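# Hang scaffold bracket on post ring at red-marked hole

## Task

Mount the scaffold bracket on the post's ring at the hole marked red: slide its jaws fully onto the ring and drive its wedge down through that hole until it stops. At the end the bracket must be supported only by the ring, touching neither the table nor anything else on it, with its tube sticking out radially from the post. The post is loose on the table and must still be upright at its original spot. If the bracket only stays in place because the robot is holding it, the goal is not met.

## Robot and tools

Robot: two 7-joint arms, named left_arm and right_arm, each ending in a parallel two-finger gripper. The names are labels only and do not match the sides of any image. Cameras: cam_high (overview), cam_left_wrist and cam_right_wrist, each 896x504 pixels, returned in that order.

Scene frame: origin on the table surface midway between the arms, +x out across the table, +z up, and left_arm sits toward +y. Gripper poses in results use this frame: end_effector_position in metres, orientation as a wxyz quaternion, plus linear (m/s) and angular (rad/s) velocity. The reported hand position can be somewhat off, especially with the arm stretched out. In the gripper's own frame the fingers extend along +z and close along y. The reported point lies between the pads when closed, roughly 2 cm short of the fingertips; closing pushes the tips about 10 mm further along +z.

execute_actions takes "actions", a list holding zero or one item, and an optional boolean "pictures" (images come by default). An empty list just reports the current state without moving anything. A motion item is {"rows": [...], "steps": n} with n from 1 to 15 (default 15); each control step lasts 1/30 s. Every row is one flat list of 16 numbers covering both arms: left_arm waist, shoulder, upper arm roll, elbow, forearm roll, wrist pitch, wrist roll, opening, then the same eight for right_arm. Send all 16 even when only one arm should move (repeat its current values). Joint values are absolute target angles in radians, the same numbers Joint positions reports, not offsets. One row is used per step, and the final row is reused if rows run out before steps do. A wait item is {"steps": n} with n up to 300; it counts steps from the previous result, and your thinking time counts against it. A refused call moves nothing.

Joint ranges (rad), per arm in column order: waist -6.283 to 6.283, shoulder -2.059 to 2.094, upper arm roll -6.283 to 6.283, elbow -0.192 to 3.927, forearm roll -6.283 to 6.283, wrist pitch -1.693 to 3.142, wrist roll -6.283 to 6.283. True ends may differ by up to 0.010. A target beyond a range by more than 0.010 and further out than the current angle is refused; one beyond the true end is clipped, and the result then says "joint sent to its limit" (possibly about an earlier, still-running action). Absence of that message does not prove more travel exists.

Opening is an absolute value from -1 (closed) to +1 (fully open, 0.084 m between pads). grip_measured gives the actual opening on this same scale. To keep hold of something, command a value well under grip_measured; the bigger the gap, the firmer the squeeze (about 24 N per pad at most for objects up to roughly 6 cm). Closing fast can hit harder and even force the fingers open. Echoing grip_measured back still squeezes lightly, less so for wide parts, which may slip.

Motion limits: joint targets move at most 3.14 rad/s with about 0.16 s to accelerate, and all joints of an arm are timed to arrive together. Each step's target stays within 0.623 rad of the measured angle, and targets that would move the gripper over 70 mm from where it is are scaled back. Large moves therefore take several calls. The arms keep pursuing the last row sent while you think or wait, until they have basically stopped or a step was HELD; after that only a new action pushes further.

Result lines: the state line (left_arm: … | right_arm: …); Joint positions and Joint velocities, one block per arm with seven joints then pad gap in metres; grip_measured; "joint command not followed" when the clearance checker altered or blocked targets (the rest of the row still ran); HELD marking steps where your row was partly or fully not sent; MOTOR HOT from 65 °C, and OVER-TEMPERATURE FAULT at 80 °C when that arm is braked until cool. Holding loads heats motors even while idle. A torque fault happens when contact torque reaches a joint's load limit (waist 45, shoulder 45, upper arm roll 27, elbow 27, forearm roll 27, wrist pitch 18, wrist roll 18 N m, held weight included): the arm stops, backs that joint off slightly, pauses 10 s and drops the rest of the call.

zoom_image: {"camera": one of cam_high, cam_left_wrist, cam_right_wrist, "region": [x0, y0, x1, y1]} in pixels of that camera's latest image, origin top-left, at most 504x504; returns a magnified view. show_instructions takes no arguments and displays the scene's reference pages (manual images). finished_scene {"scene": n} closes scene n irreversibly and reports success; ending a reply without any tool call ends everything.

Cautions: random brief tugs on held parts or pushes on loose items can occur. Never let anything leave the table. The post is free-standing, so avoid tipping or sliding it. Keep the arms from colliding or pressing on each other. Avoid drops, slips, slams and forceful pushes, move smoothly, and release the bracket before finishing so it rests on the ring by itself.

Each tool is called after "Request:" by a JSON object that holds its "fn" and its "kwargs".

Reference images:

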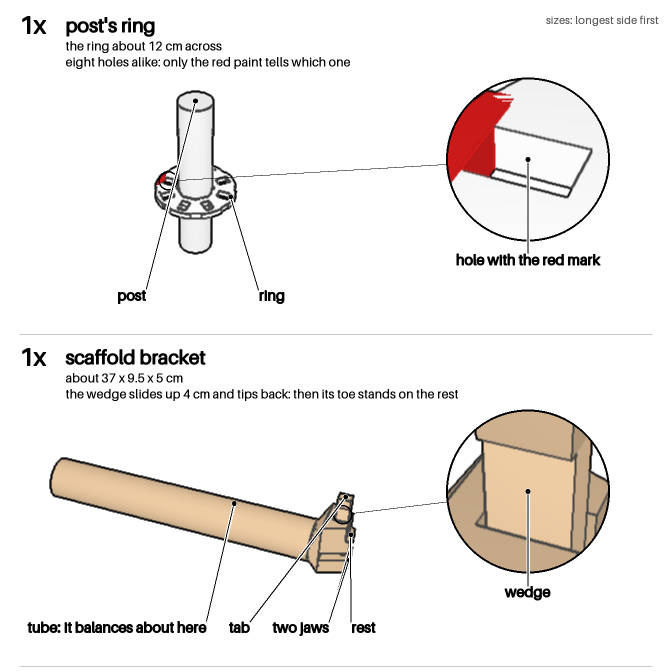

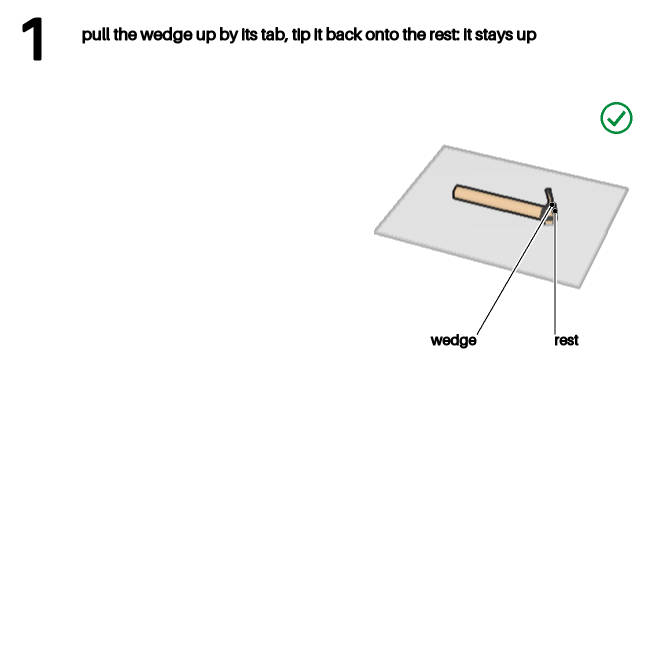

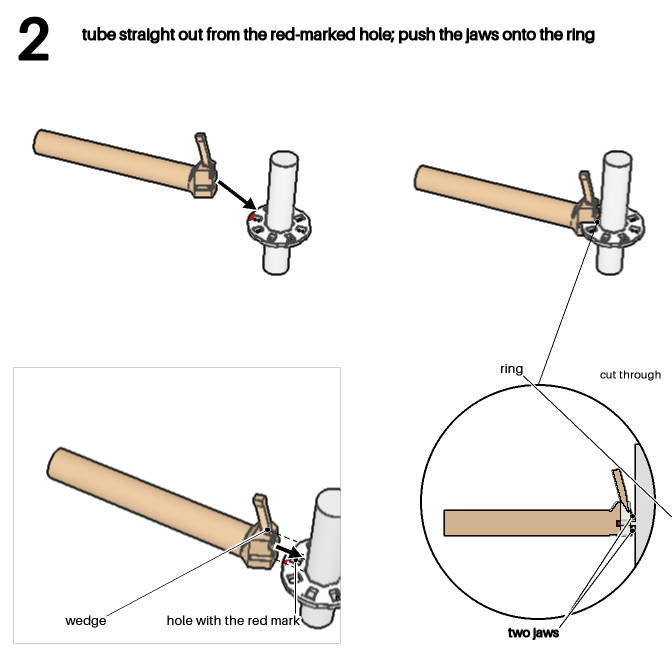

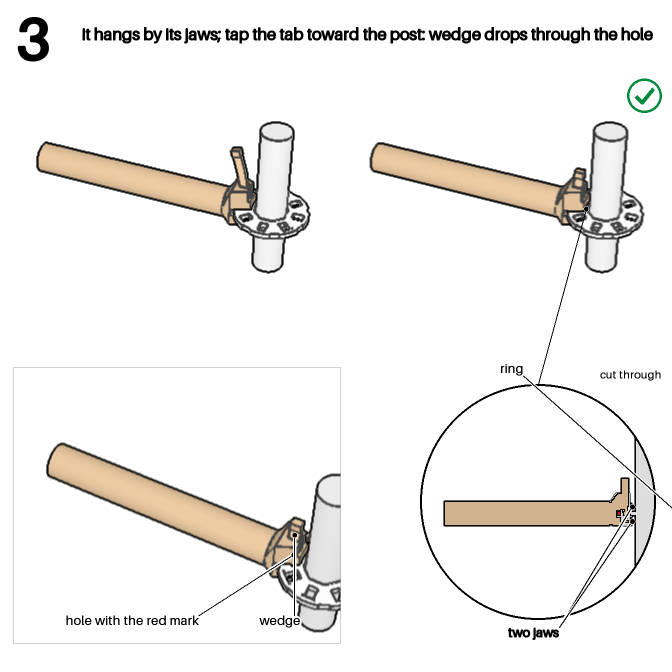

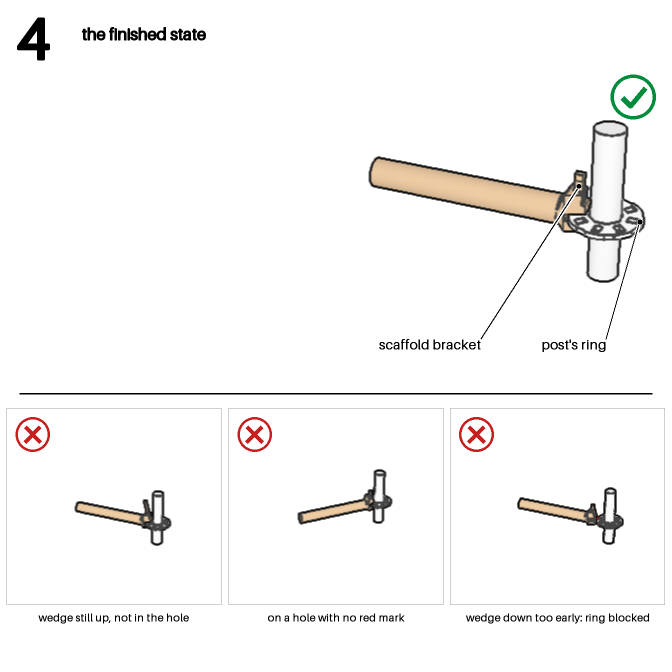

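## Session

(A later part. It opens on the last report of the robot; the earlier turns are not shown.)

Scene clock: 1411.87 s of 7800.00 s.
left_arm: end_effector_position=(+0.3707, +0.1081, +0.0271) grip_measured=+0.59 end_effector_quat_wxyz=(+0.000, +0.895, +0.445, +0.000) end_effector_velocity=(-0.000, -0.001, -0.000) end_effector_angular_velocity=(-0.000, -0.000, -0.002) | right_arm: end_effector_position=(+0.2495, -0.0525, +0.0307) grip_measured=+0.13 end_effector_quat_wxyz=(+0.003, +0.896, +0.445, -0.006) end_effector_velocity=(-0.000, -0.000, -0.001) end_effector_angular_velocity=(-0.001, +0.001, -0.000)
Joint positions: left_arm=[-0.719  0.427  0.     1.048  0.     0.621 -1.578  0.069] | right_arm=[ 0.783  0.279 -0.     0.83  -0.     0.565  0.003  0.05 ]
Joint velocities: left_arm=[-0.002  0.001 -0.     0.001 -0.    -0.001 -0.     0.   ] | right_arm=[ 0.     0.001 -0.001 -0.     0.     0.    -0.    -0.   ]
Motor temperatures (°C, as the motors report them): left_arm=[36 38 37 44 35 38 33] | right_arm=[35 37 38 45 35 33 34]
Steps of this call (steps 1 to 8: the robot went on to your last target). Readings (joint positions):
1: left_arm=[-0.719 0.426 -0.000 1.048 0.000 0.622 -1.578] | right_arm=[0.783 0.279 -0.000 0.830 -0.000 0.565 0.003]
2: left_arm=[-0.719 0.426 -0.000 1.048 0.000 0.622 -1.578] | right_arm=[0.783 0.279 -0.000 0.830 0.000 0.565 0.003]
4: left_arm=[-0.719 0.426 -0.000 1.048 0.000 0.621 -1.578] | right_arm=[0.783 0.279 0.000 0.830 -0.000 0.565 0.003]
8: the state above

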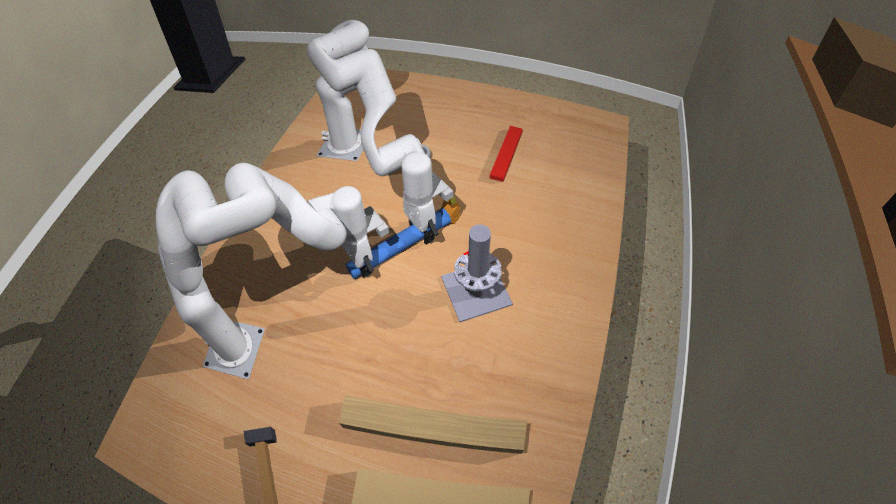

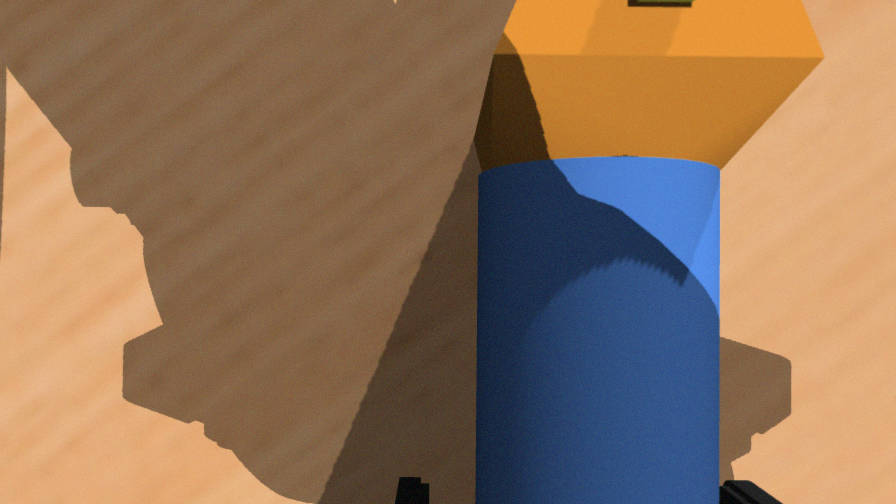

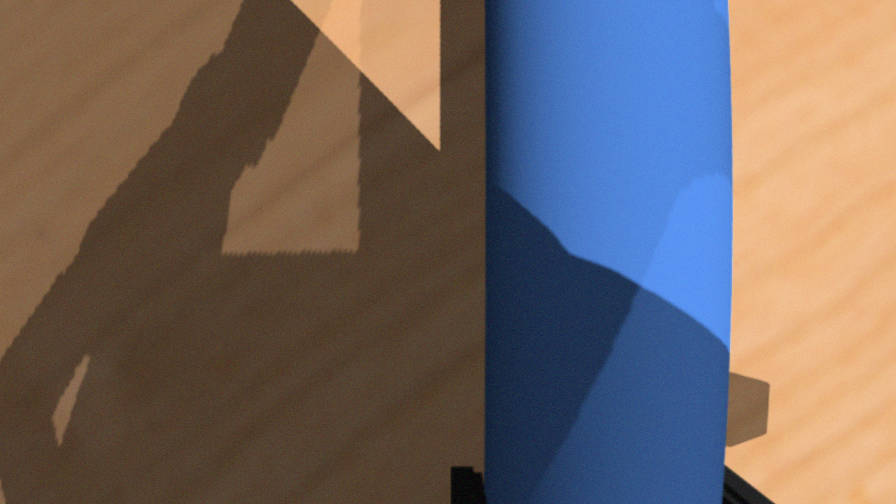

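Request:
{"fn": "execute_actions", "kwargs": {"actions": [{"rows": [[-0.719,0.4269,0,1.0478,0,0.621,-1.5783,0.6,0.7832,0.2785,0,0.83,0,0.565,0.003,-0.5],[-0.719,0.4269,0,1.0478,0,0.621,-1.5783,0.6,0.7832,0.2785,0,0.83,0,0.565,0.003,-0.2],[-0.719,0.4269,0,1.0478,0,0.621,-1.5783,0.6,0.7832,0.2785,0,0.83,0,0.565,0.003,0.0],[-0.719,0.4269,0,1.0478,0,0.621,-1.5783,0.6,0.7832,0.2785,0,0.83,0,0.565,0.003,0.1],[-0.719,0.4269,0,1.0478,0,0.621,-1.5783,0.6,0.7832,0.2785,0,0.83,0,0.565,0.003,0.15],[-0.719,0.4269,0,1.0478,0,0.621,-1.5783,0.6,0.7832,0.2785,0,0.83,0,0.565,0.003,0.2],[-0.719,0.4269,0,1.0478,0,0.621,-1.5783,0.6,0.7832,0.2785,0,0.83,0,0.565,0.003,0.3],[-0.719,0.4269,0,1.0478,0,0.621,-1.5783,0.6,0.7832,0.2785,0,0.83,0,0.565,0.003,0.5],[-0.719,0.4269,0,1.0478,0,0.621,-1.5783,0.6,0.7832,0.2785,0,0.83,0,0.565,0.003,0.8],[-0.719,0.4269,0,1.0478,0,0.621,-1.5783,0.6,0.7832,0.2785,0,0.83,0,0.565,0.003,1.0]], "steps": 15}]}}

Scene clock: 1431.93 s of 7800.00 s.
left_arm: end_effector_position=(+0.3707, +0.1082, +0.0270) grip_measured=+0.59 end_effector_quat_wxyz=(-0.000, +0.895, +0.445, -0.000) end_effector_velocity=(+0.001, +0.000, +0.000) end_effector_angular_velocity=(-0.000, -0.000, +0.001) | right_arm: end_effector_position=(+0.2496, -0.0523, +0.0307) grip_measured=+1.00 end_effector_quat_wxyz=(+0.003, +0.895, +0.445, -0.006) end_effector_velocity=(-0.001, -0.002, -0.001) end_effector_angular_velocity=(-0.004, +0.003, -0.000)
Joint positions: left_arm=[-0.719  0.427 -0.     1.048  0.     0.621 -1.578  0.069] | right_arm=[ 0.783  0.279  0.     0.83  -0.     0.565  0.003  0.084]
Joint velocities: left_arm=[ 0.001  0.     0.001  0.    -0.001 -0.     0.    -0.   ] | right_arm=[ 0.001 -0.001 -0.001 -0.003  0.     0.003  0.     0.   ]
Motor temperatures (°C, as the motors report them): left_arm=[36 38 37 44 35 38 33] | right_arm=[35 38 38 45 35 33 34]
Steps of this call (steps 1 to 15: the robot went on to your last target; steps 16 to 90: nothing new was sent; then 16.57 s passed at rest; steps 91 to 105: all 15 steps of this action). Readings (joint positions):
91: left_arm=[-0.719 0.427 -0.000 1.048 0.000 0.621 -1.578] | right_arm=[0.783 0.278 0.000 0.830 -0.000 0.565 0.003]
92: left_arm=[-0.719 0.427 -0.000 1.048 -0.000 0.621 -1.578] | right_arm=[0.783 0.278 -0.000 0.830 -0.000 0.565 0.003]
94: left_arm=[-0.719 0.427 0.000 1.048 -0.000 0.621 -1.578] | right_arm=[0.783 0.278 -0.000 0.830 0.000 0.565 0.003]
98: left_arm=[-0.719 0.427 -0.000 1.048 0.000 0.621 -1.578] | right_arm=[0.783 0.279 0.000 0.831 -0.000 0.564 0.003]
105: the state above

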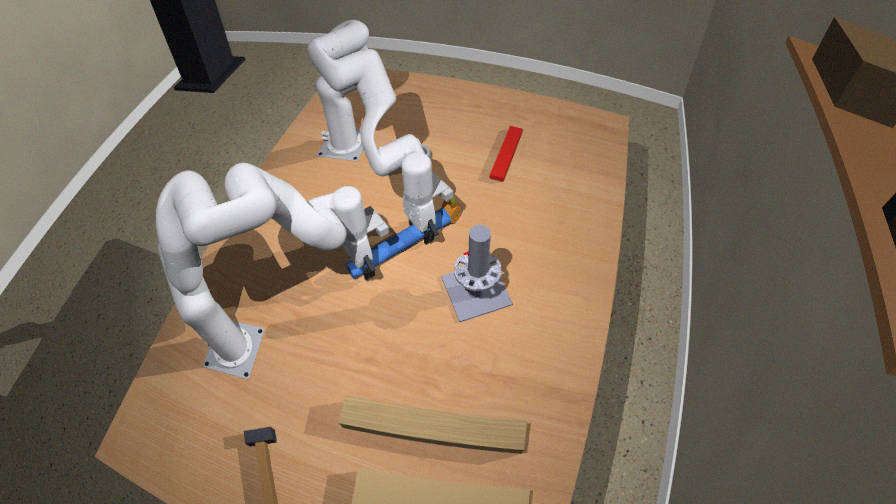

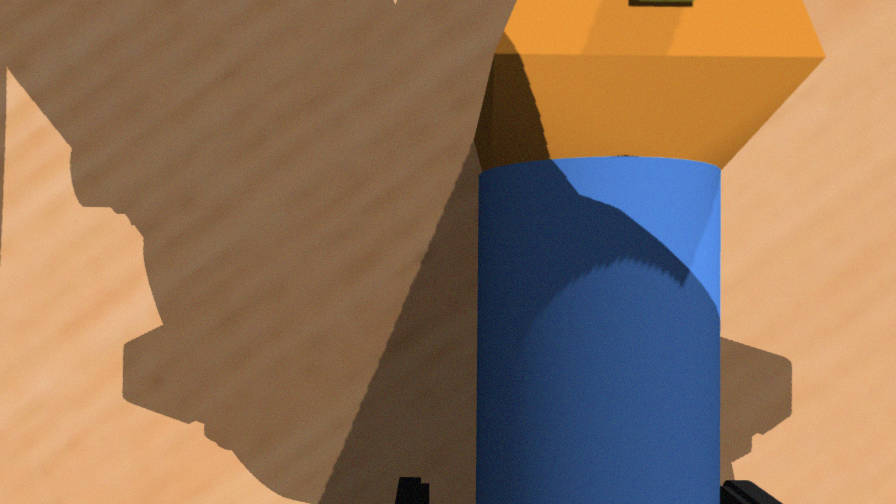

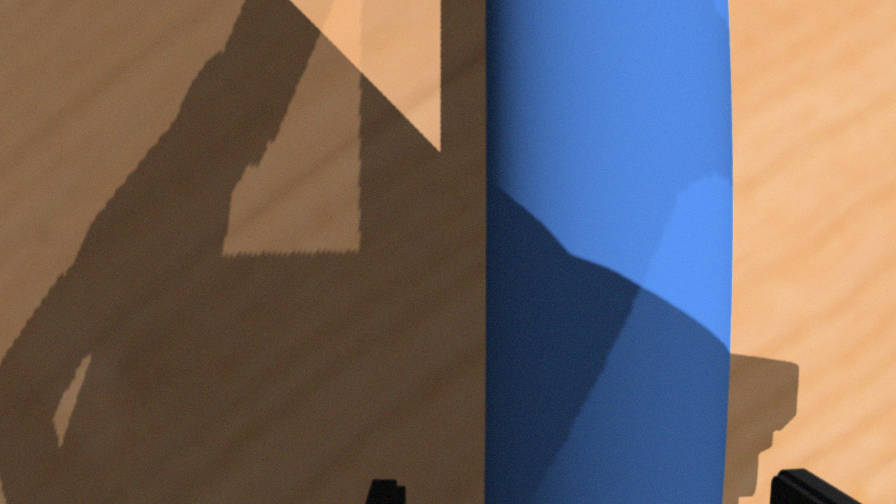

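Request:
{"fn": "execute_actions", "kwargs": {"actions": [{"rows": [[-0.719,0.4269,0,1.0478,0,0.621,-1.5783,0.45,0.7832,0.265,0,0.833,0,0.58,0.003,1],[-0.719,0.4269,0,1.0478,0,0.621,-1.5783,0.35,0.7832,0.245,0,0.836,0,0.6,0.003,1],[-0.719,0.4269,0,1.0478,0,0.621,-1.5783,0.28,0.7832,0.22,0,0.84,0,0.625,0.003,1],[-0.719,0.4269,0,1.0478,0,0.621,-1.5783,0.23,0.7832,0.195,0,0.845,0,0.653,0.003,1],[-0.719,0.4269,0,1.0478,0,0.621,-1.5783,0.19,0.7832,0.17,0,0.85,0,0.68,0.003,1],[-0.719,0.4269,0,1.0478,0,0.621,-1.5783,0.15,0.7832,0.145,0,0.857,0,0.712,0.003,1],[-0.719,0.4269,0,1.0478,0,0.621,-1.5783,0.11,0.7832,0.12,0,0.864,0,0.744,0.003,1],[-0.719,0.4269,0,1.0478,0,0.621,-1.5783,0.07,0.7832,0.095,0,0.872,0,0.777,0.003,1],[-0.719,0.4269,0,1.0478,0,0.621,-1.5783,0.0,0.7832,0.07,0,0.88,0,0.81,0.003,1],[-0.719,0.4269,0,1.0478,0,0.621,-1.5783,-0.2,0.7832,0.045,0,0.889,0,0.844,0.003,1],[-0.719,0.4269,0,1.0478,0,0.621,-1.5783,-0.5,0.7832,0.027,0,0.895,0,0.868,0.003,1],[-0.719,0.4269,0,1.0478,0,0.621,-1.5783,-1,0.7832,0.016,0,0.8989,0,0.8828,0.003,1]], "steps": 15}], "pictures": false}}

Request:
{"fn": "execute_actions", "kwargs": {"actions": [{"rows": [[-0.719,0.4269,0,1.0478,0,0.621,-1.5783,-1,0.75,0.016,0,0.8989,0,0.8828,0.1,1],[-0.719,0.4269,0,1.0478,0,0.621,-1.5783,-1,0.7,0.016,0,0.8989,0,0.8828,0.2,1],[-0.719,0.4269,0,1.0478,0,0.621,-1.5783,-1,0.64,0.016,0,0.8989,0,0.8828,0.3,1],[-0.719,0.4269,0,1.0478,0,0.621,-1.5783,-1,0.58,0.016,0,0.8989,0,0.8828,0.4,1],[-0.719,0.4269,0,1.0478,0,0.621,-1.5783,-1,0.52,0.016,0,0.8989,0,0.8828,0.5,1],[-0.719,0.4269,0,1.0478,0,0.621,-1.5783,-1,0.46,0.016,0,0.8989,0,0.8828,0.6,1],[-0.719,0.4269,0,1.0478,0,0.621,-1.5783,-1,0.4,0.016,0,0.8989,0,0.8828,0.7,1],[-0.719,0.4269,0,1.0478,0,0.621,-1.5783,-1,0.34,0.016,0,0.8989,0,0.8828,0.8,1],[-0.719,0.4269,0,1.0478,0,0.621,-1.5783,-1,0.28,0.016,0,0.8989,0,0.8828,0.9,1],[-0.719,0.4269,0,1.0478,0,0.621,-1.5783,-1,0.22,0.016,0,0.8989,0,0.8828,1.0,1],[-0.719,0.4269,0,1.0478,0,0.621,-1.5783,-1,0.16,0.016,0,0.8989,0,0.8828,1.1,1],[-0.719,0.4269,0,1.0478,0,0.621,-1.5783,-1,0.12,0.016,0,0.8989,0,0.8828,1.2,1],[-0.719,0.4269,0,1.0478,0,0.621,-1.5783,-1,0.1,0.016,0,0.8989,0,0.8828,1.3,1]], "steps": 15}]}}

Scene clock: 1507.33 s of 7800.00 s.
left_arm: end_effector_position=(+0.3711, +0.1078, +0.0273) grip_measured=+0.13 end_effector_quat_wxyz=(+0.001, +0.895, +0.445, +0.000) end_effector_velocity=(-0.000, -0.000, +0.000) end_effector_angular_velocity=(+0.000, +0.000, -0.000) | right_arm: end_effector_position=(+0.2507, -0.0510, +0.1426) grip_measured=+1.00 end_effector_quat_wxyz=(-0.002, +0.896, +0.445, +0.004) end_effector_velocity=(-0.004, -0.007, +0.144) end_effector_angular_velocity=(+0.032, -0.024, -0.003)
Joint positions: left_arm=[-0.719  0.427 -0.     1.048 -0.     0.62  -1.578  0.05 ] | right_arm=[ 0.783  0.035 -0.     0.895  0.     0.851  0.003  0.084]
Joint velocities: left_arm=[-0. -0. -0. -0.  0.  0. -0.  0.] | right_arm=[-0.001 -0.288 -0.001  0.108  0.     0.355  0.001 -0.   ]
Motor temperatures (°C, as the motors report them): left_arm=[36 38 37 44 35 38 33] | right_arm=[35 38 38 45 35 33 34]
Steps of this call (steps 1 to 15: the robot went on to your last target; steps 16 to 90: nothing new was sent; then 71.90 s passed at rest; steps 91 to 105: all 15 steps of this action). Readings (joint positions):
91: left_arm=[-0.719 0.427 0.000 1.048 -0.000 0.621 -1.578] | right_arm=[0.783 0.278 0.000 0.830 0.000 0.565 0.003]
92: left_arm=[-0.719 0.427 0.000 1.048 0.000 0.621 -1.578] | right_arm=[0.783 0.276 0.000 0.830 -0.000 0.569 0.003]
94: left_arm=[-0.719 0.427 -0.000 1.048 0.000 0.621 -1.578] | right_arm=[0.783 0.259 0.000 0.832 -0.000 0.589 0.003]
98: left_arm=[-0.719 0.427 -0.000 1.049 -0.000 0.620 -1.578] | right_arm=[0.783 0.181 -0.000 0.850 0.000 0.671 0.003]
105: the state above

Scene clock: 1507.83 s of 7800.00 s.
left_arm: end_effector_position=(+0.3708, +0.1080, +0.0272) grip_measured=+0.13 end_effector_quat_wxyz=(+0.000, +0.895, +0.445, +0.000) end_effector_velocity=(-0.000, +0.001, -0.000) end_effector_angular_velocity=(+0.000, +0.001, +0.001) | right_arm: end_effector_position=(+0.3523, -0.1656, +0.1487) grip_measured=+1.00 end_effector_quat_wxyz=(+0.001, +1.000, +0.001, -0.001) end_effector_velocity=(+0.226, -0.342, +0.003) end_effector_angular_velocity=(+0.000, -0.004, -2.306)
Joint positions: left_arm=[-0.719  0.427 -0.     1.048  0.     0.621 -1.578  0.05 ] | right_arm=[ 0.443  0.018 -0.002  0.898 -0.     0.881  0.58   0.084]
Joint velocities: left_arm=[ 0.001  0.     0.    -0.001 -0.     0.    -0.     0.   ] | right_arm=[-0.908 -0.005 -0.01   0.002  0.002  0.004  1.387  0.   ]
Motor temperatures (°C, as the motors report them): left_arm=[36 38 37 44 35 38 33] | right_arm=[35 38 38 45 35 33 34]
Steps of this call (steps 1 to 15: all 15 steps of this action). Readings (joint positions):
1: left_arm=[-0.719 0.427 -0.000 1.048 -0.000 0.620 -1.578] | right_arm=[0.783 0.027 -0.000 0.897 0.000 0.861 0.003]
2: left_arm=[-0.719 0.427 -0.000 1.048 -0.000 0.620 -1.578] | right_arm=[0.782 0.024 0.000 0.898 0.000 0.868 0.008]
4: left_arm=[-0.719 0.427 -0.000 1.048 0.000 0.621 -1.578] | right_arm=[0.768 0.021 0.003 0.897 0.000 0.876 0.051]
8: left_arm=[-0.719 0.427 -0.000 1.048 0.000 0.621 -1.578] | right_arm=[0.661 0.019 0.001 0.897 0.000 0.880 0.252]
15: the state above

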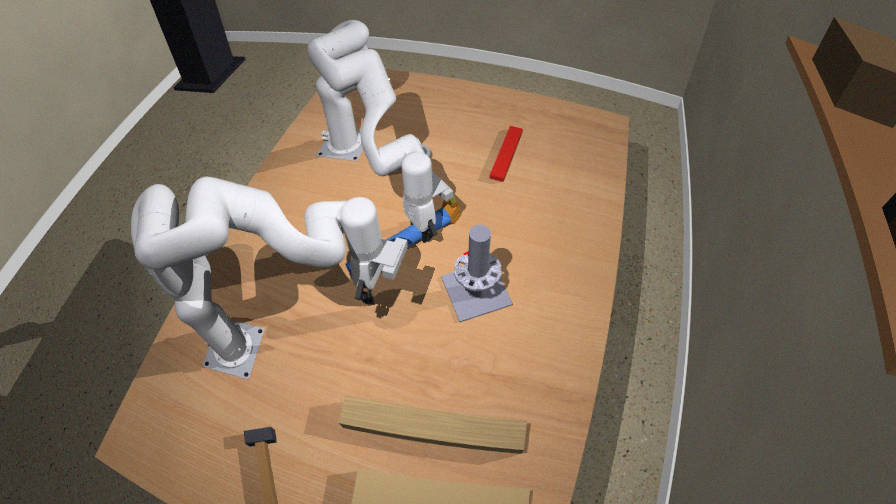

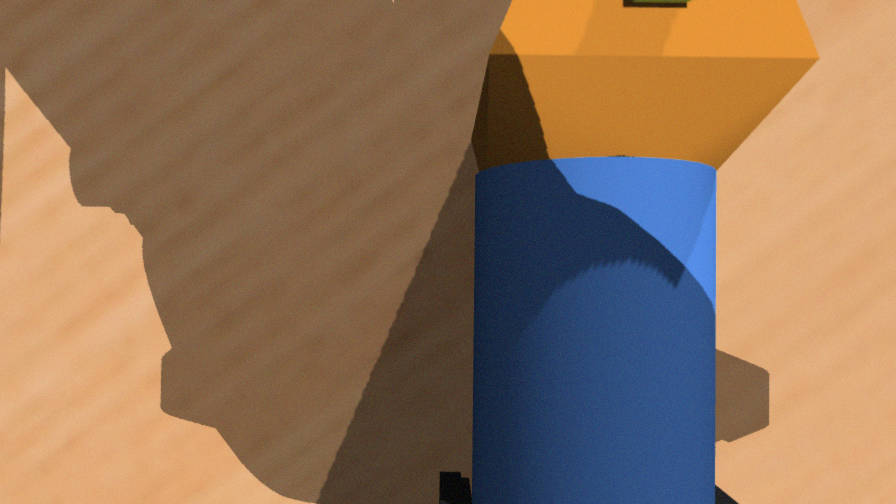

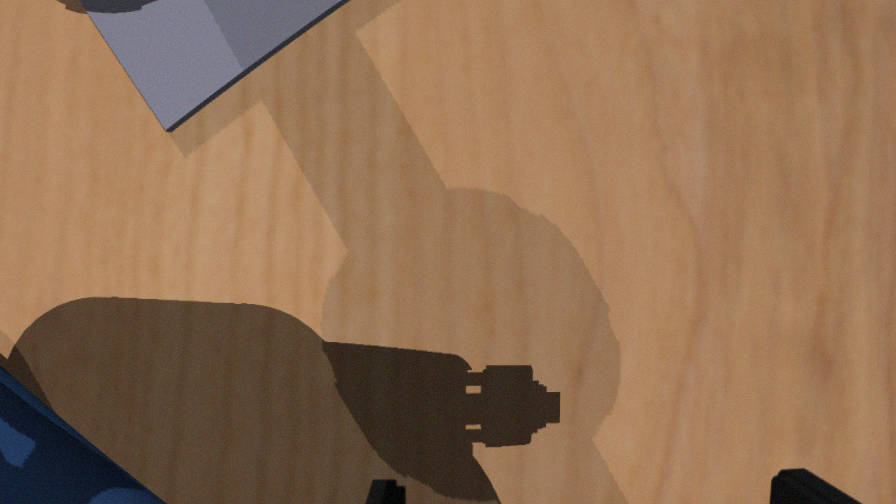

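Request:
{"fn": "execute_actions", "kwargs": {"actions": [{"rows": [[-0.719,0.425,0,1.0479,0,0.6229,-1.5783,-1,0.1,0.04,0,0.892,0,0.8,1.36,1],[-0.719,0.422,0,1.048,0,0.626,-1.5783,-1,0.1,0.065,0,0.885,0,0.71,1.43,1],[-0.719,0.418,0,1.0482,0,0.6302,-1.5783,-1,0.1,0.09,0,0.878,0,0.62,1.5,1],[-0.719,0.413,0,1.0486,0,0.6356,-1.5783,-1,0.1,0.115,0,0.871,0,0.53,1.57,1],[-0.719,0.407,0,1.0491,0,0.6421,-1.5783,-1,0.1,0.14,0,0.864,0,0.44,1.63,1],[-0.719,0.4,0,1.0497,0,0.6497,-1.5783,-1,0.1,0.165,0,0.857,0,0.35,1.7,1],[-0.719,0.393,0,1.0505,0,0.6575,-1.5783,-1,0.1,0.19,0,0.85,0,0.26,1.77,1],[-0.719,0.386,0,1.0514,0,0.6654,-1.5783,-1,0.1,0.215,0,0.843,0,0.17,1.84,1],[-0.719,0.379,0,1.0525,0,0.6735,-1.5783,-1,0.1,0.24,0,0.837,0,0.08,1.9,1],[-0.719,0.372,0,1.0537,0,0.6817,-1.5783,-1,0.1,0.265,0,0.83,0,-0.01,1.97,1],[-0.719,0.365,0,1.055,0,0.69,-1.5783,-1,0.1,0.29,0,0.823,0,-0.1,2.04,1],[-0.719,0.358,0,1.0564,0,0.6984,-1.5783,-1,0.1,0.315,0,0.816,0,-0.19,2.11,1],[-0.719,0.351,0,1.058,0,0.707,-1.5783,-1,0.1,0.34,0,0.809,0,-0.28,2.17,1],[-0.719,0.344,0,1.0597,0,0.7157,-1.5783,-1,0.1,0.365,0,0.802,0,-0.37,2.24,1],[-0.719,0.337,0,1.0615,0,0.7245,-1.5783,-1,0.1,0.39,0,0.795,0,-0.46,2.31,1]], "steps": 15}], "pictures": false}}

Request:
{"fn": "execute_actions", "kwargs": {"actions": [{"rows": [[-0.719,0.33,0,1.0634,0,0.7334,-1.5783,-1,0.1,0.415,0,0.788,0,-0.55,2.38,1],[-0.719,0.323,0,1.0654,0,0.7424,-1.5783,-1,0.1,0.44,0,0.781,0,-0.64,2.44,1],[-0.719,0.316,0,1.0676,0,0.7516,-1.5783,-1,0.1,0.465,0,0.774,0,-0.73,2.51,1],[-0.719,0.309,0,1.0699,0,0.7609,-1.5783,-1,0.1,0.49,0,0.767,0,-0.82,2.58,1],[-0.719,0.302,0,1.0724,0,0.7704,-1.5783,-1,0.1,0.515,0,0.761,0,-0.9,2.65,1],[-0.719,0.295,0,1.0751,0,0.7801,-1.5783,-1,0.1,0.54,0,0.754,0,-0.99,2.71,1],[-0.719,0.288,0,1.078,0,0.79,-1.5783,-1,0.1,0.565,0,0.747,0,-1.08,2.78,1],[-0.719,0.281,0,1.0811,0,0.8001,-1.5783,-1,0.1,0.59,0,0.74,0,-1.17,2.85,1],[-0.719,0.274,0,1.0844,0,0.8104,-1.5783,-1,0.1,0.615,0,0.733,0,-1.26,2.91,1],[-0.719,0.267,0,1.0879,0,0.8209,-1.5783,-1,0.1,0.64,0,0.726,0,-1.35,2.98,1],[-0.719,0.261,0,1.0911,0,0.8301,-1.5783,-1,0.1,0.665,0,0.719,0,-1.43,3.04,1],[-0.719,0.256,0,1.0939,0,0.8379,-1.5783,-1,0.1,0.685,0,0.714,0,-1.5,3.09,1],[-0.719,0.252,0,1.0963,0,0.8443,-1.5783,-1,0.1,0.697,0,0.71,0,-1.545,3.125,1],[-0.719,0.249,0,1.0981,0,0.8491,-1.5783,-1,0.1,0.7046,0,0.7082,0,-1.5672,3.1416,1],[-0.719,0.2465,0,1.0997,0,0.8532,-1.5783,-1,0.1,0.7046,0,0.7082,0,-1.5672,3.1416,1]], "steps": 15}], "pictures": false}}

Request:
{"fn": "execute_actions", "kwargs": {"actions": [{"steps": 30}]}}

Scene clock: 1539.57 s of 7800.00 s.
left_arm: end_effector_position=(+0.3707, +0.1081, +0.0583) grip_measured=+0.13 end_effector_quat_wxyz=(-0.000, +0.895, +0.445, -0.000) end_effector_velocity=(+0.007, -0.006, +0.110) end_effector_angular_velocity=(-0.016, -0.020, -0.000) | right_arm: end_effector_position=(+0.5386, -0.2731, +0.1178) grip_measured=+1.00 end_effector_quat_wxyz=(+0.252, -0.624, +0.729, -0.127) end_effector_velocity=(+0.250, +0.062, +0.016) end_effector_angular_velocity=(+1.446, -1.403, -1.660)
Joint positions: left_arm=[-0.719  0.36  -0.     1.057 -0.     0.697 -1.578  0.05 ] | right_arm=[ 0.1    0.265  0.     0.83   0.    -0.006  1.968  0.084]
Joint velocities: left_arm=[ 0.    -0.216 -0.001  0.055 -0.     0.245 -0.    -0.   ] | right_arm=[ 0.     0.732  0.    -0.2   -0.001 -2.641  1.975 -0.   ]
Motor temperatures (°C, as the motors report them): left_arm=[36 38 37 43 35 38 33] | right_arm=[35 38 38 46 35 33 34]
Steps of this call (steps 1 to 45: the robot went on to your last target; steps 46 to 110: nothing new was sent; then 27.57 s passed at rest; steps 111 to 125: all 15 steps of this action). Readings (joint positions):
111: left_arm=[-0.719 0.427 -0.000 1.048 -0.000 0.621 -1.578] | right_arm=[0.100 0.016 -0.000 0.899 -0.000 0.883 1.300]
112: left_arm=[-0.719 0.427 0.000 1.048 0.000 0.622 -1.578] | right_arm=[0.100 0.017 -0.000 0.899 -0.000 0.878 1.303]
114: left_arm=[-0.719 0.424 0.000 1.046 0.000 0.626 -1.578] | right_arm=[0.100 0.028 -0.000 0.896 -0.000 0.834 1.335]
118: left_arm=[-0.719 0.411 0.000 1.040 -0.000 0.648 -1.578] | right_arm=[0.100 0.098 -0.000 0.876 -0.000 0.588 1.521]
125: the state above

Scene clock: 1540.07 s of 7800.00 s.
left_arm: end_effector_position=(+0.3711, +0.1078, +0.1128) grip_measured=+0.13 end_effector_quat_wxyz=(+0.001, +0.895, +0.445, +0.000) end_effector_velocity=(+0.004, -0.002, +0.086) end_effector_angular_velocity=(-0.010, -0.013, +0.001) | right_arm: end_effector_position=(+0.5470, -0.2710, +0.1742) grip_measured=+1.00 end_effector_quat_wxyz=(+0.650, -0.159, +0.743, +0.020) end_effector_velocity=(-0.193, -0.047, +0.126) end_effector_angular_velocity=(+1.920, -0.946, -0.252)
Joint positions: left_arm=[-0.719  0.259 -0.     1.093  0.     0.833 -1.578  0.05 ] | right_arm=[ 0.1    0.635  0.     0.727 -0.    -1.325  2.961  0.084]
Joint velocities: left_arm=[ 0.001 -0.14   0.001  0.081 -0.     0.204 -0.     0.   ] | right_arm=[ 0.001  0.653  0.    -0.19  -0.    -2.221  1.656  0.   ]
Motor temperatures (°C, as the motors report them): left_arm=[36 38 37 43 35 38 33] | right_arm=[35 38 38 46 35 33 34]
Steps of this call (steps 1 to 15: all 15 steps of this action). Readings (joint positions):
1: left_arm=[-0.719 0.353 -0.000 1.058 -0.000 0.705 -1.578] | right_arm=[0.100 0.289 0.000 0.823 0.000 -0.095 2.035]
2: left_arm=[-0.719 0.346 -0.000 1.059 0.000 0.714 -1.578] | right_arm=[0.100 0.314 0.000 0.816 0.000 -0.184 2.102]
4: left_arm=[-0.719 0.332 0.000 1.062 0.000 0.732 -1.578] | right_arm=[0.100 0.364 0.000 0.802 0.000 -0.363 2.236]
8: left_arm=[-0.719 0.304 0.000 1.072 0.000 0.768 -1.578] | right_arm=[0.100 0.463 0.000 0.775 0.000 -0.719 2.506]
15: the state above

Scene clock: 1541.07 s of 7800.00 s.
left_arm: end_effector_position=(+0.3707, +0.1081, +0.1200) grip_measured=+0.13 end_effector_quat_wxyz=(-0.000, +0.895, +0.445, -0.000) end_effector_velocity=(-0.000, +0.000, -0.000) end_effector_angular_velocity=(+0.000, +0.001, +0.001) | right_arm: end_effector_position=(+0.5230, -0.2770, +0.1900) grip_measured=+1.00 end_effector_quat_wxyz=(+0.702, -0.085, +0.702, +0.085) end_effector_velocity=(-0.000, -0.000, -0.001) end_effector_angular_velocity=(+0.002, +0.002, +0.000)
Joint positions: left_arm=[-0.719  0.247 -0.     1.1    0.     0.853 -1.578  0.05 ] | right_arm=[ 0.1    0.705 -0.     0.708  0.    -1.567  3.142  0.084]
Joint velocities: left_arm=[-0.    -0.     0.    -0.001 -0.     0.    -0.001 -0.   ] | right_arm=[-0.     0.001 -0.    -0.    -0.     0.     0.003  0.   ]
Motor temperatures (°C, as the motors report them): left_arm=[36 38 37 43 35 38 33] | right_arm=[35 38 38 46 35 33 34]
Steps of this call (steps 1 to 30: the robot went on to your last target). Readings (joint positions):
1: left_arm=[-0.719 0.255 -0.000 1.096 0.000 0.839 -1.578] | right_arm=[0.100 0.656 0.000 0.721 -0.000 -1.394 3.012]
2: left_arm=[-0.719 0.252 -0.000 1.097 0.000 0.844 -1.578] | right_arm=[0.100 0.672 0.000 0.716 -0.000 -1.448 3.053]
4: left_arm=[-0.719 0.249 -0.000 1.099 0.000 0.849 -1.578] | right_arm=[0.100 0.691 0.000 0.711 -0.000 -1.512 3.101]
8: left_arm=[-0.719 0.248 0.000 1.098 -0.000 0.852 -1.578] | right_arm=[0.100 0.700 -0.000 0.710 0.000 -1.555 3.132]
30: the state above
All arms were judged still, so your last target was given up. Only a new action makes them travel on or press farther. Fingers that are still opening or closing keep moving.

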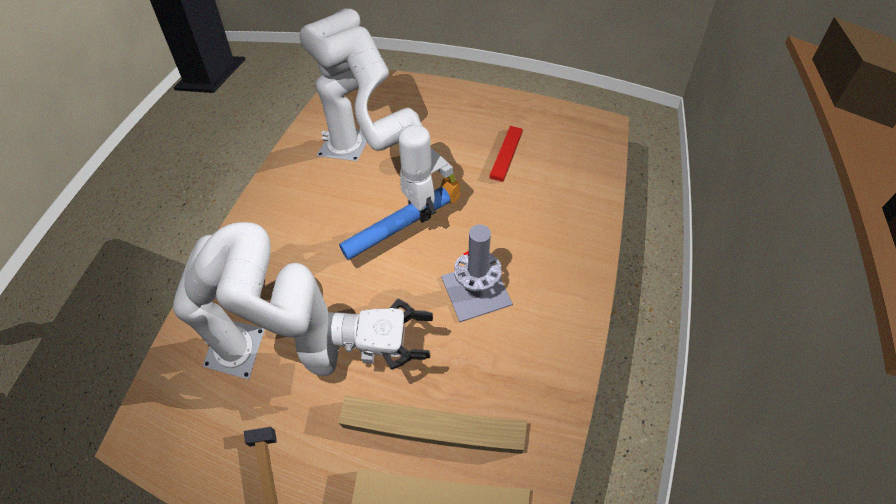

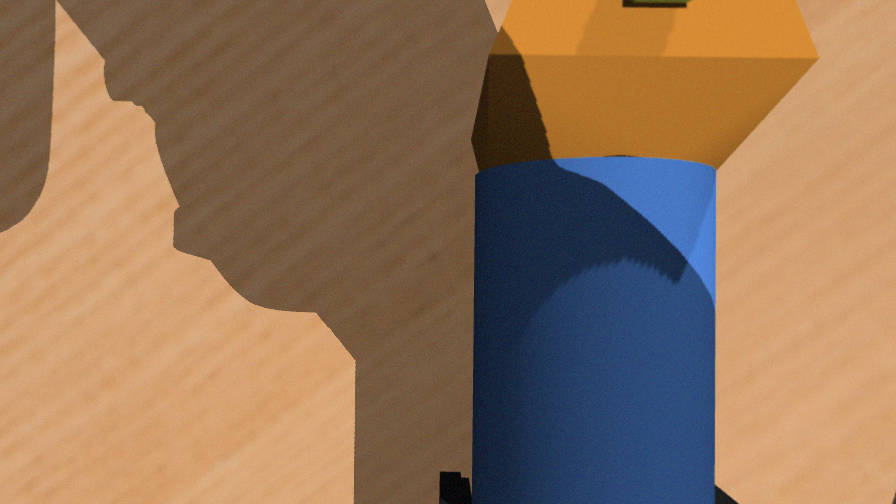

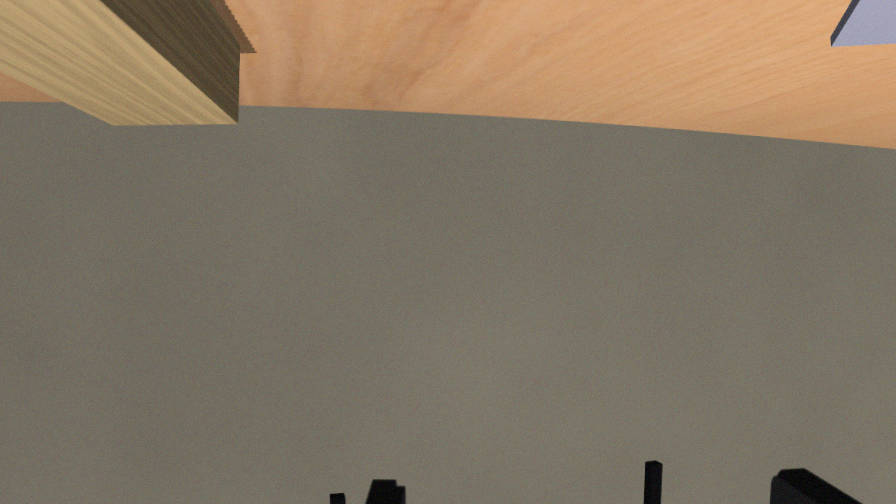

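Request:
{"fn": "execute_actions", "kwargs": {"actions": [{"rows": [[-0.7188,0.2466,0,1.0998,0,0.8532,-1.576,-1,0.1,0.7046,0,0.7082,0,-1.5672,3.1416,1],[-0.7183,0.2467,0,1.1,0,0.8533,-1.5687,-1,0.1,0.7046,0,0.7082,0,-1.5672,3.1416,1],[-0.7174,0.247,0,1.1005,0,0.8534,-1.557,-1,0.1,0.7046,0,0.7082,0,-1.5672,3.1416,1],[-0.7162,0.2475,0,1.1011,0,0.8536,-1.5403,-1,0.1,0.7046,0,0.7082,0,-1.5672,3.1416,1],[-0.7146,0.248,0,1.1018,0,0.8538,-1.5192,-1,0.1,0.7046,0,0.7082,0,-1.5672,3.1416,1],[-0.7127,0.2486,0,1.1027,0,0.8541,-1.4938,-1,0.1,0.7046,0,0.7082,0,-1.5672,3.1416,1],[-0.7105,0.2494,0,1.1038,0,0.8544,-1.4639,-1,0.1,0.7046,0,0.7082,0,-1.5672,3.1416,1],[-0.708,0.2503,0,1.105,0,0.8548,-1.4296,-1,0.1,0.7046,0,0.7082,0,-1.5672,3.1416,1],[-0.7051,0.2512,0,1.1064,0,0.8552,-1.3915,-1,0.1,0.7046,0,0.7082,0,-1.5672,3.1416,1],[-0.702,0.2523,0,1.1079,0,0.8556,-1.3494,-1,0.1,0.7046,0,0.7082,0,-1.5672,3.1416,1],[-0.6986,0.2535,0,1.1095,0,0.8561,-1.3038,-1,0.1,0.7046,0,0.7082,0,-1.5672,3.1416,1],[-0.695,0.2547,0,1.1113,0,0.8566,-1.2547,-1,0.1,0.7046,0,0.7082,0,-1.5672,3.1416,1],[-0.6911,0.256,0,1.1132,0,0.8572,-1.2023,-1,0.1,0.7046,0,0.7082,0,-1.5672,3.1416,1],[-0.687,0.2574,0,1.1152,0,0.8577,-1.1471,-1,0.1,0.7046,0,0.7082,0,-1.5672,3.1416,1],[-0.6827,0.2589,0,1.1173,0,0.8584,-1.0892,-1,0.1,0.7046,0,0.7082,0,-1.5672,3.1416,1]], "steps": 15}], "pictures": false}}

Request:
{"fn": "execute_actions", "kwargs": {"actions": [{"rows": [[-0.6783,0.2604,0,1.1194,0,0.859,-1.0289,-1,0.1,0.7046,0,0.7082,0,-1.5672,3.1416,1],[-0.6736,0.262,0,1.1217,0,0.8596,-0.9665,-1,0.1,0.7046,0,0.7082,0,-1.5672,3.1416,1],[-0.6689,0.2636,0,1.124,0,0.8603,-0.9024,-1,0.1,0.7046,0,0.7082,0,-1.5672,3.1416,1],[-0.664,0.2653,0,1.1263,0,0.861,-0.8368,-1,0.1,0.7046,0,0.7082,0,-1.5672,3.1416,1],[-0.659,0.267,0,1.1287,0,0.8617,-0.7699,-1,0.1,0.7046,0,0.7082,0,-1.5672,3.1416,1],[-0.654,0.2687,0,1.1311,0,0.8624,-0.7024,-1,0.1,0.7046,0,0.7082,0,-1.5672,3.1416,1],[-0.649,0.2704,0,1.1336,0,0.8631,-0.6341,-1,0.1,0.7046,0,0.7082,0,-1.5672,3.1416,1],[-0.6439,0.2722,0,1.136,0,0.8639,-0.5661,-1,0.105,0.7046,0,0.7082,0,-1.5672,3.1416,1],[-0.6389,0.2739,0,1.1385,0,0.8646,-0.4978,-1,0.115,0.7046,0,0.7082,0,-1.5672,3.1416,1],[-0.6339,0.2756,0,1.1409,0,0.8653,-0.4303,-1,0.13,0.7046,0,0.7082,0,-1.5672,3.1416,1],[-0.6289,0.2773,0,1.1433,0,0.866,-0.3634,-1,0.15,0.7046,0,0.7082,0,-1.5672,3.1416,1],[-0.624,0.279,0,1.1456,0,0.8667,-0.2978,-1,0.175,0.7046,0,0.7082,0,-1.5672,3.1416,1],[-0.6193,0.2806,0,1.1479,0,0.8674,-0.2337,-1,0.2,0.7046,0,0.7082,0,-1.5672,3.1416,1],[-0.6146,0.2822,0,1.1502,0,0.868,-0.1713,-1,0.225,0.7046,0,0.7082,0,-1.5672,3.1416,1],[-0.6102,0.2837,0,1.1524,0,0.8687,-0.111,-1,0.25,0.7046,0,0.7082,0,-1.5672,3.1416,1]], "steps": 15}], "pictures": false}}

Request:
{"fn": "execute_actions", "kwargs": {"actions": [{"rows": [[-0.6059,0.2852,0,1.1544,0,0.8693,-0.0531,-1,0.275,0.7046,0,0.7082,0,-1.5672,3.1416,1],[-0.6018,0.2866,0,1.1564,0,0.8698,0.0021,-1,0.3,0.7046,0,0.7082,0,-1.5672,3.1416,1],[-0.5979,0.2879,0,1.1583,0,0.8704,0.0545,-1,0.325,0.7046,0,0.7082,0,-1.5672,3.1416,1],[-0.5943,0.2891,0,1.1601,0,0.8709,0.1036,-1,0.35,0.7046,0,0.7082,0,-1.5672,3.1416,1],[-0.5909,0.2903,0,1.1617,0,0.8714,0.1492,-1,0.375,0.7046,0,0.7082,0,-1.5672,3.1416,1],[-0.5878,0.2914,0,1.1632,0,0.8718,0.1913,-1,0.4,0.7046,0,0.7082,0,-1.5672,3.1416,1],[-0.5849,0.2923,0,1.1646,0,0.8722,0.2294,-1,0.425,0.7046,0,0.7082,0,-1.5672,3.1416,1],[-0.5824,0.2932,0,1.1658,0,0.8726,0.2637,-1,0.45,0.7046,0,0.7082,0,-1.5672,3.1416,1],[-0.5802,0.294,0,1.1669,0,0.8729,0.2936,-1,0.475,0.7046,0,0.7082,0,-1.5672,3.1416,1],[-0.5783,0.2946,0,1.1678,0,0.8732,0.319,-1,0.5,0.7046,0,0.7082,0,-1.5672,3.1416,1],[-0.5767,0.2951,0,1.1685,0,0.8734,0.3401,-1,0.52,0.7046,0,0.7082,0,-1.5672,3.1416,1],[-0.5755,0.2956,0,1.1691,0,0.8736,0.3568,-1,0.537,0.7046,0,0.7082,0,-1.5672,3.1416,1],[-0.5746,0.2959,0,1.1696,0,0.8737,0.3685,-1,0.55,0.7046,0,0.7082,0,-1.5672,3.1416,1],[-0.5741,0.296,0,1.1698,0,0.8738,0.3758,-1,0.557,0.7046,0,0.7082,0,-1.5672,3.1416,1],[-0.5739,0.2961,0,1.1699,0,0.8738,0.3781,-1,0.56,0.7046,0,0.7082,0,-1.5672,3.1416,1]], "steps": 15}], "pictures": false}}

Request:
{"fn": "execute_actions", "kwargs": {"actions": [{"steps": 20}]}}

Scene clock: 1616.20 s of 7800.00 s.
left_arm: end_effector_position=(+0.3792, +0.1153, +0.1200) grip_measured=+0.13 end_effector_quat_wxyz=(-0.000, +0.946, +0.323, -0.000) end_effector_velocity=(+0.039, +0.034, -0.000) end_effector_angular_velocity=(+0.000, +0.000, -1.209) | right_arm: end_effector_position=(+0.5230, -0.2770, +0.1900) grip_measured=+1.00 end_effector_quat_wxyz=(+0.702, -0.085, +0.702, +0.085) end_effector_velocity=(+0.000, -0.000, -0.000) end_effector_angular_velocity=(+0.001, +0.001, -0.000)
Joint positions: left_arm=[-0.698  0.254  0.     1.11  -0.     0.856 -1.291  0.05 ] | right_arm=[ 0.1    0.705 -0.     0.708  0.    -1.567  3.142  0.084]
Joint velocities: left_arm=[ 0.099  0.033 -0.     0.047 -0.     0.014  1.308 -0.   ] | right_arm=[-0.001  0.001  0.001  0.     0.     0.     0.     0.   ]
Motor temperatures (°C, as the motors report them): left_arm=[36 39 37 48 35 38 33] | right_arm=[35 38 38 43 35 33 34]
Steps of this call (steps 1 to 90: nothing new was sent; then 71.63 s passed at rest; steps 91 to 105: all 15 steps of this action). Readings (joint positions):
91: left_arm=[-0.719 0.247 -0.000 1.100 -0.000 0.853 -1.578] | right_arm=[0.100 0.705 -0.000 0.708 0.000 -1.567 3.142]
92: left_arm=[-0.719 0.247 -0.000 1.100 -0.000 0.853 -1.577] | right_arm=[0.100 0.705 0.000 0.708 0.000 -1.567 3.142]
94: left_arm=[-0.718 0.247 -0.000 1.100 -0.000 0.853 -1.570] | right_arm=[0.100 0.705 0.000 0.708 -0.000 -1.567 3.142]
98: left_arm=[-0.715 0.248 -0.000 1.102 -0.000 0.854 -1.518] | right_arm=[0.100 0.705 -0.000 0.708 0.000 -1.567 3.142]
105: the state above

Scene clock: 1616.70 s of 7800.00 s.
left_arm: end_effector_position=(+0.4046, +0.1391, +0.1201) grip_measured=+0.13 end_effector_quat_wxyz=(-0.000, +0.997, -0.083, -0.000) end_effector_velocity=(+0.055, +0.055, -0.001) end_effector_angular_velocity=(+0.001, +0.001, -1.810) | right_arm: end_effector_position=(+0.5123, -0.2395, +0.1900) grip_measured=+1.00 end_effector_quat_wxyz=(+0.699, -0.110, +0.698, +0.110) end_effector_velocity=(-0.111, +0.345, +0.001) end_effector_angular_velocity=(+0.014, +0.002, +0.646)
Joint positions: left_arm=[-0.632  0.276  0.     1.142  0.     0.866 -0.402  0.05 ] | right_arm=[ 0.171  0.705 -0.001  0.708  0.    -1.567  3.142  0.084]
Joint velocities: left_arm=[ 0.147  0.05  -0.     0.069  0.001  0.021  1.957 -0.   ] | right_arm=[ 0.627 -0.001  0.021  0.001 -0.003  0.     0.001  0.   ]
Motor temperatures (°C, as the motors report them): left_arm=[36 39 37 48 35 38 33] | right_arm=[35 38 38 43 35 33 34]
Steps of this call (steps 1 to 15: all 15 steps of this action). Readings (joint positions):
1: left_arm=[-0.694 0.255 0.000 1.112 -0.000 0.857 -1.246] | right_arm=[0.100 0.705 -0.000 0.708 0.000 -1.567 3.142]
2: left_arm=[-0.691 0.256 0.000 1.113 0.000 0.857 -1.198] | right_arm=[0.100 0.705 -0.000 0.708 0.000 -1.567 3.142]
4: left_arm=[-0.683 0.259 0.000 1.117 0.000 0.858 -1.093] | right_arm=[0.100 0.705 0.000 0.708 -0.000 -1.567 3.142]
8: left_arm=[-0.665 0.265 0.000 1.126 0.000 0.861 -0.858] | right_arm=[0.100 0.705 -0.000 0.708 0.000 -1.567 3.142]
15: the state above

Scene clock: 1617.20 s of 7800.00 s.
left_arm: end_effector_position=(+0.4245, +0.1601, +0.1200) grip_measured=+0.13 end_effector_quat_wxyz=(-0.000, +0.913, -0.409, -0.000) end_effector_velocity=(+0.015, +0.017, +0.000) end_effector_angular_velocity=(+0.000, -0.000, -0.513) | right_arm: end_effector_position=(+0.4199, -0.0657, +0.1900) grip_measured=+1.00 end_effector_quat_wxyz=(+0.668, -0.230, +0.669, +0.231) end_effector_velocity=(-0.169, +0.214, -0.001) end_effector_angular_velocity=(+0.005, +0.006, +0.486)
Joint positions: left_arm=[-0.577  0.295  0.     1.168  0.     0.873  0.329  0.05 ] | right_arm=[ 0.521  0.705  0.002  0.708 -0.    -1.567  3.142  0.084]
Joint velocities: left_arm=[ 0.042  0.014  0.001  0.02   0.     0.006  0.556 -0.   ] | right_arm=[ 0.472  0.001  0.016 -0.001 -0.002 -0.    -0.003  0.   ]
Motor temperatures (°C, as the motors report them): left_arm=[36 39 37 48 35 38 33] | right_arm=[35 38 38 43 35 33 34]
Steps of this call (steps 1 to 15: all 15 steps of this action). Readings (joint positions):
1: left_arm=[-0.627 0.278 0.000 1.144 0.000 0.866 -0.337] | right_arm=[0.192 0.705 -0.000 0.708 0.000 -1.567 3.142]
2: left_arm=[-0.622 0.280 0.000 1.147 0.000 0.867 -0.273] | right_arm=[0.215 0.705 0.000 0.708 -0.000 -1.567 3.142]
4: left_arm=[-0.613 0.283 0.000 1.151 0.000 0.868 -0.148] | right_arm=[0.263 0.705 0.001 0.708 -0.000 -1.567 3.142]
8: left_arm=[-0.596 0.289 0.000 1.159 0.000 0.871 0.077] | right_arm=[0.361 0.705 0.001 0.708 -0.000 -1.567 3.142]
15: the state above

Scene clock: 1617.87 s of 7800.00 s.
left_arm: end_effector_position=(+0.4257, +0.1614, +0.1200) grip_measured=+0.13 end_effector_quat_wxyz=(+0.000, +0.903, -0.430, -0.000) end_effector_velocity=(+0.001, +0.000, +0.000) end_effector_angular_velocity=(-0.000, -0.001, +0.001) | right_arm: end_effector_position=(+0.4070, -0.0497, +0.1900) grip_measured=+1.00 end_effector_quat_wxyz=(+0.664, -0.243, +0.664, +0.243) end_effector_velocity=(-0.001, +0.001, -0.000) end_effector_angular_velocity=(-0.001, -0.001, +0.002)
Joint positions: left_arm=[-0.574  0.296 -0.     1.17  -0.     0.874  0.378  0.05 ] | right_arm=[ 0.56   0.705 -0.     0.708  0.    -1.567  3.142  0.084]
Joint velocities: left_arm=[ 0.001 -0.    -0.     0.001  0.    -0.     0.    -0.   ] | right_arm=[ 0.001  0.     0.001  0.     0.001 -0.    -0.002  0.   ]
Motor temperatures (°C, as the motors report them): left_arm=[36 39 37 48 35 38 33] | right_arm=[35 38 38 43 35 33 34]
Steps of this call (steps 1 to 20: the robot went on to your last target). Readings (joint positions):
1: left_arm=[-0.576 0.295 0.000 1.169 0.000 0.873 0.345] | right_arm=[0.535 0.705 0.002 0.708 -0.000 -1.567 3.142]
2: left_arm=[-0.575 0.296 0.000 1.169 0.000 0.874 0.355] | right_arm=[0.544 0.705 0.002 0.708 -0.000 -1.567 3.142]
4: left_arm=[-0.575 0.296 -0.000 1.169 -0.000 0.874 0.367] | right_arm=[0.552 0.705 0.001 0.708 -0.000 -1.567 3.142]
8: left_arm=[-0.574 0.296 -0.000 1.170 -0.000 0.874 0.375] | right_arm=[0.557 0.705 -0.001 0.708 0.000 -1.567 3.142]
20: the state above

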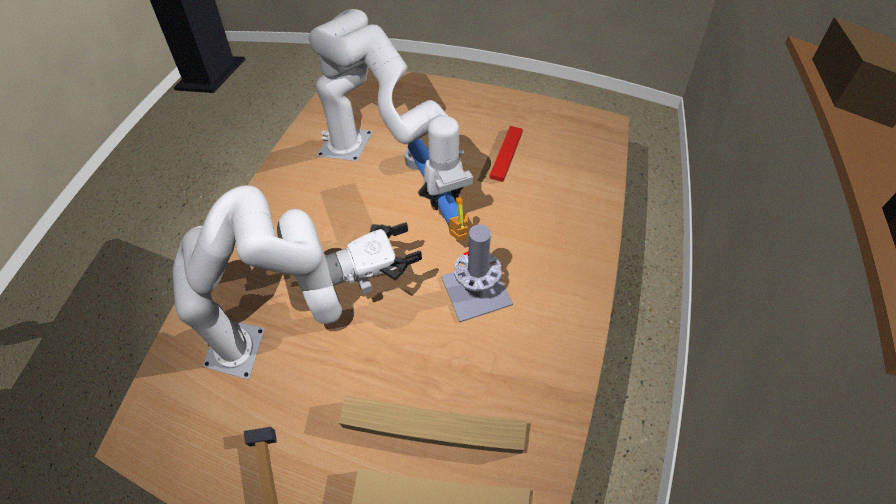

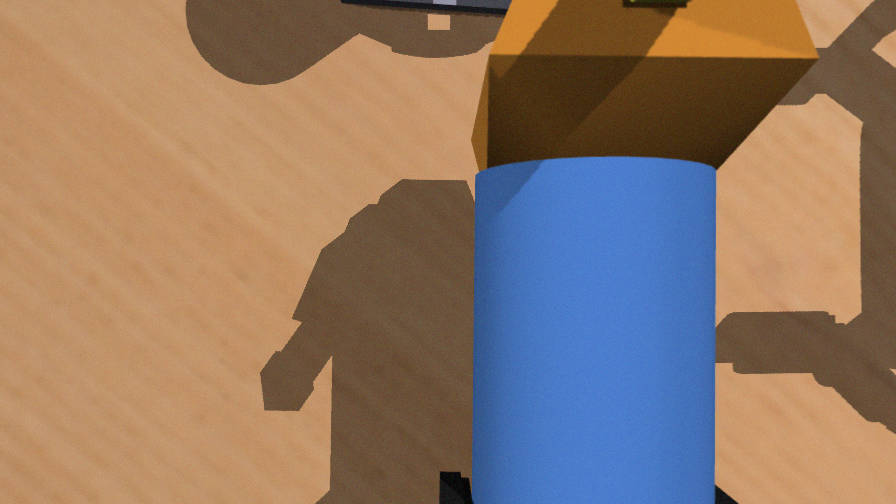

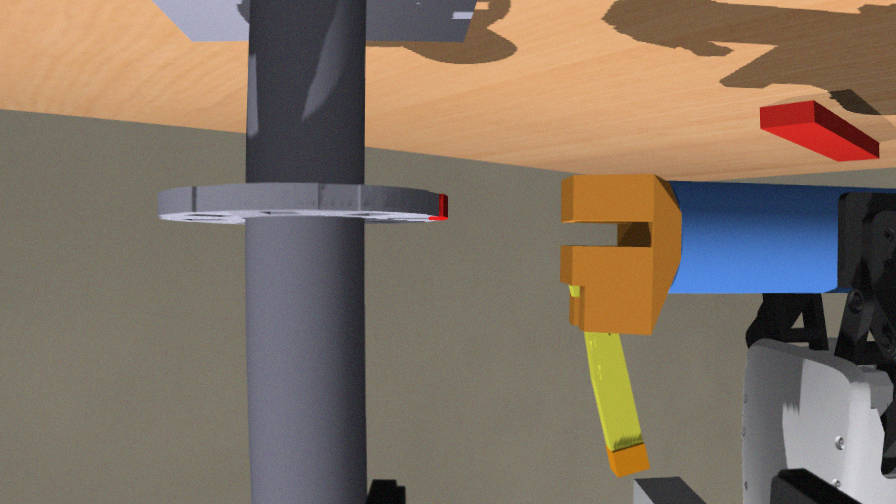

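Request:
{"fn": "zoom_image", "kwargs": {"camera": "cam_right_wrist", "region": [400, 150, 700, 350]}}

Region (400, 150, 700, 350) of cam_right_wrist's 896x504 image, scaled by 1.680, with more detail than that image has.

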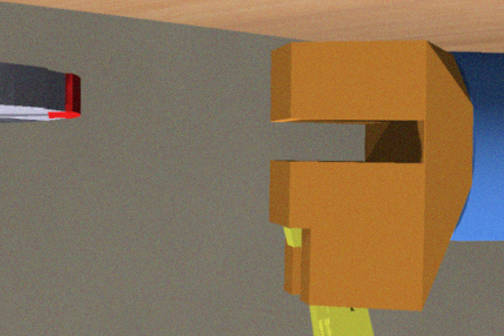

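Request:
{"fn": "zoom_image", "kwargs": {"camera": "cam_high", "region": [400, 170, 530, 320]}}

Region (400, 170, 530, 320) of cam_high's 896x504 image, scaled by 3.360, with more detail than that image has; it fills the left 437 columns of this view, and the rest is white.

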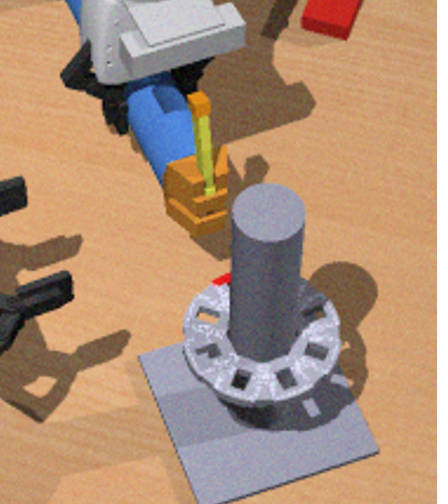

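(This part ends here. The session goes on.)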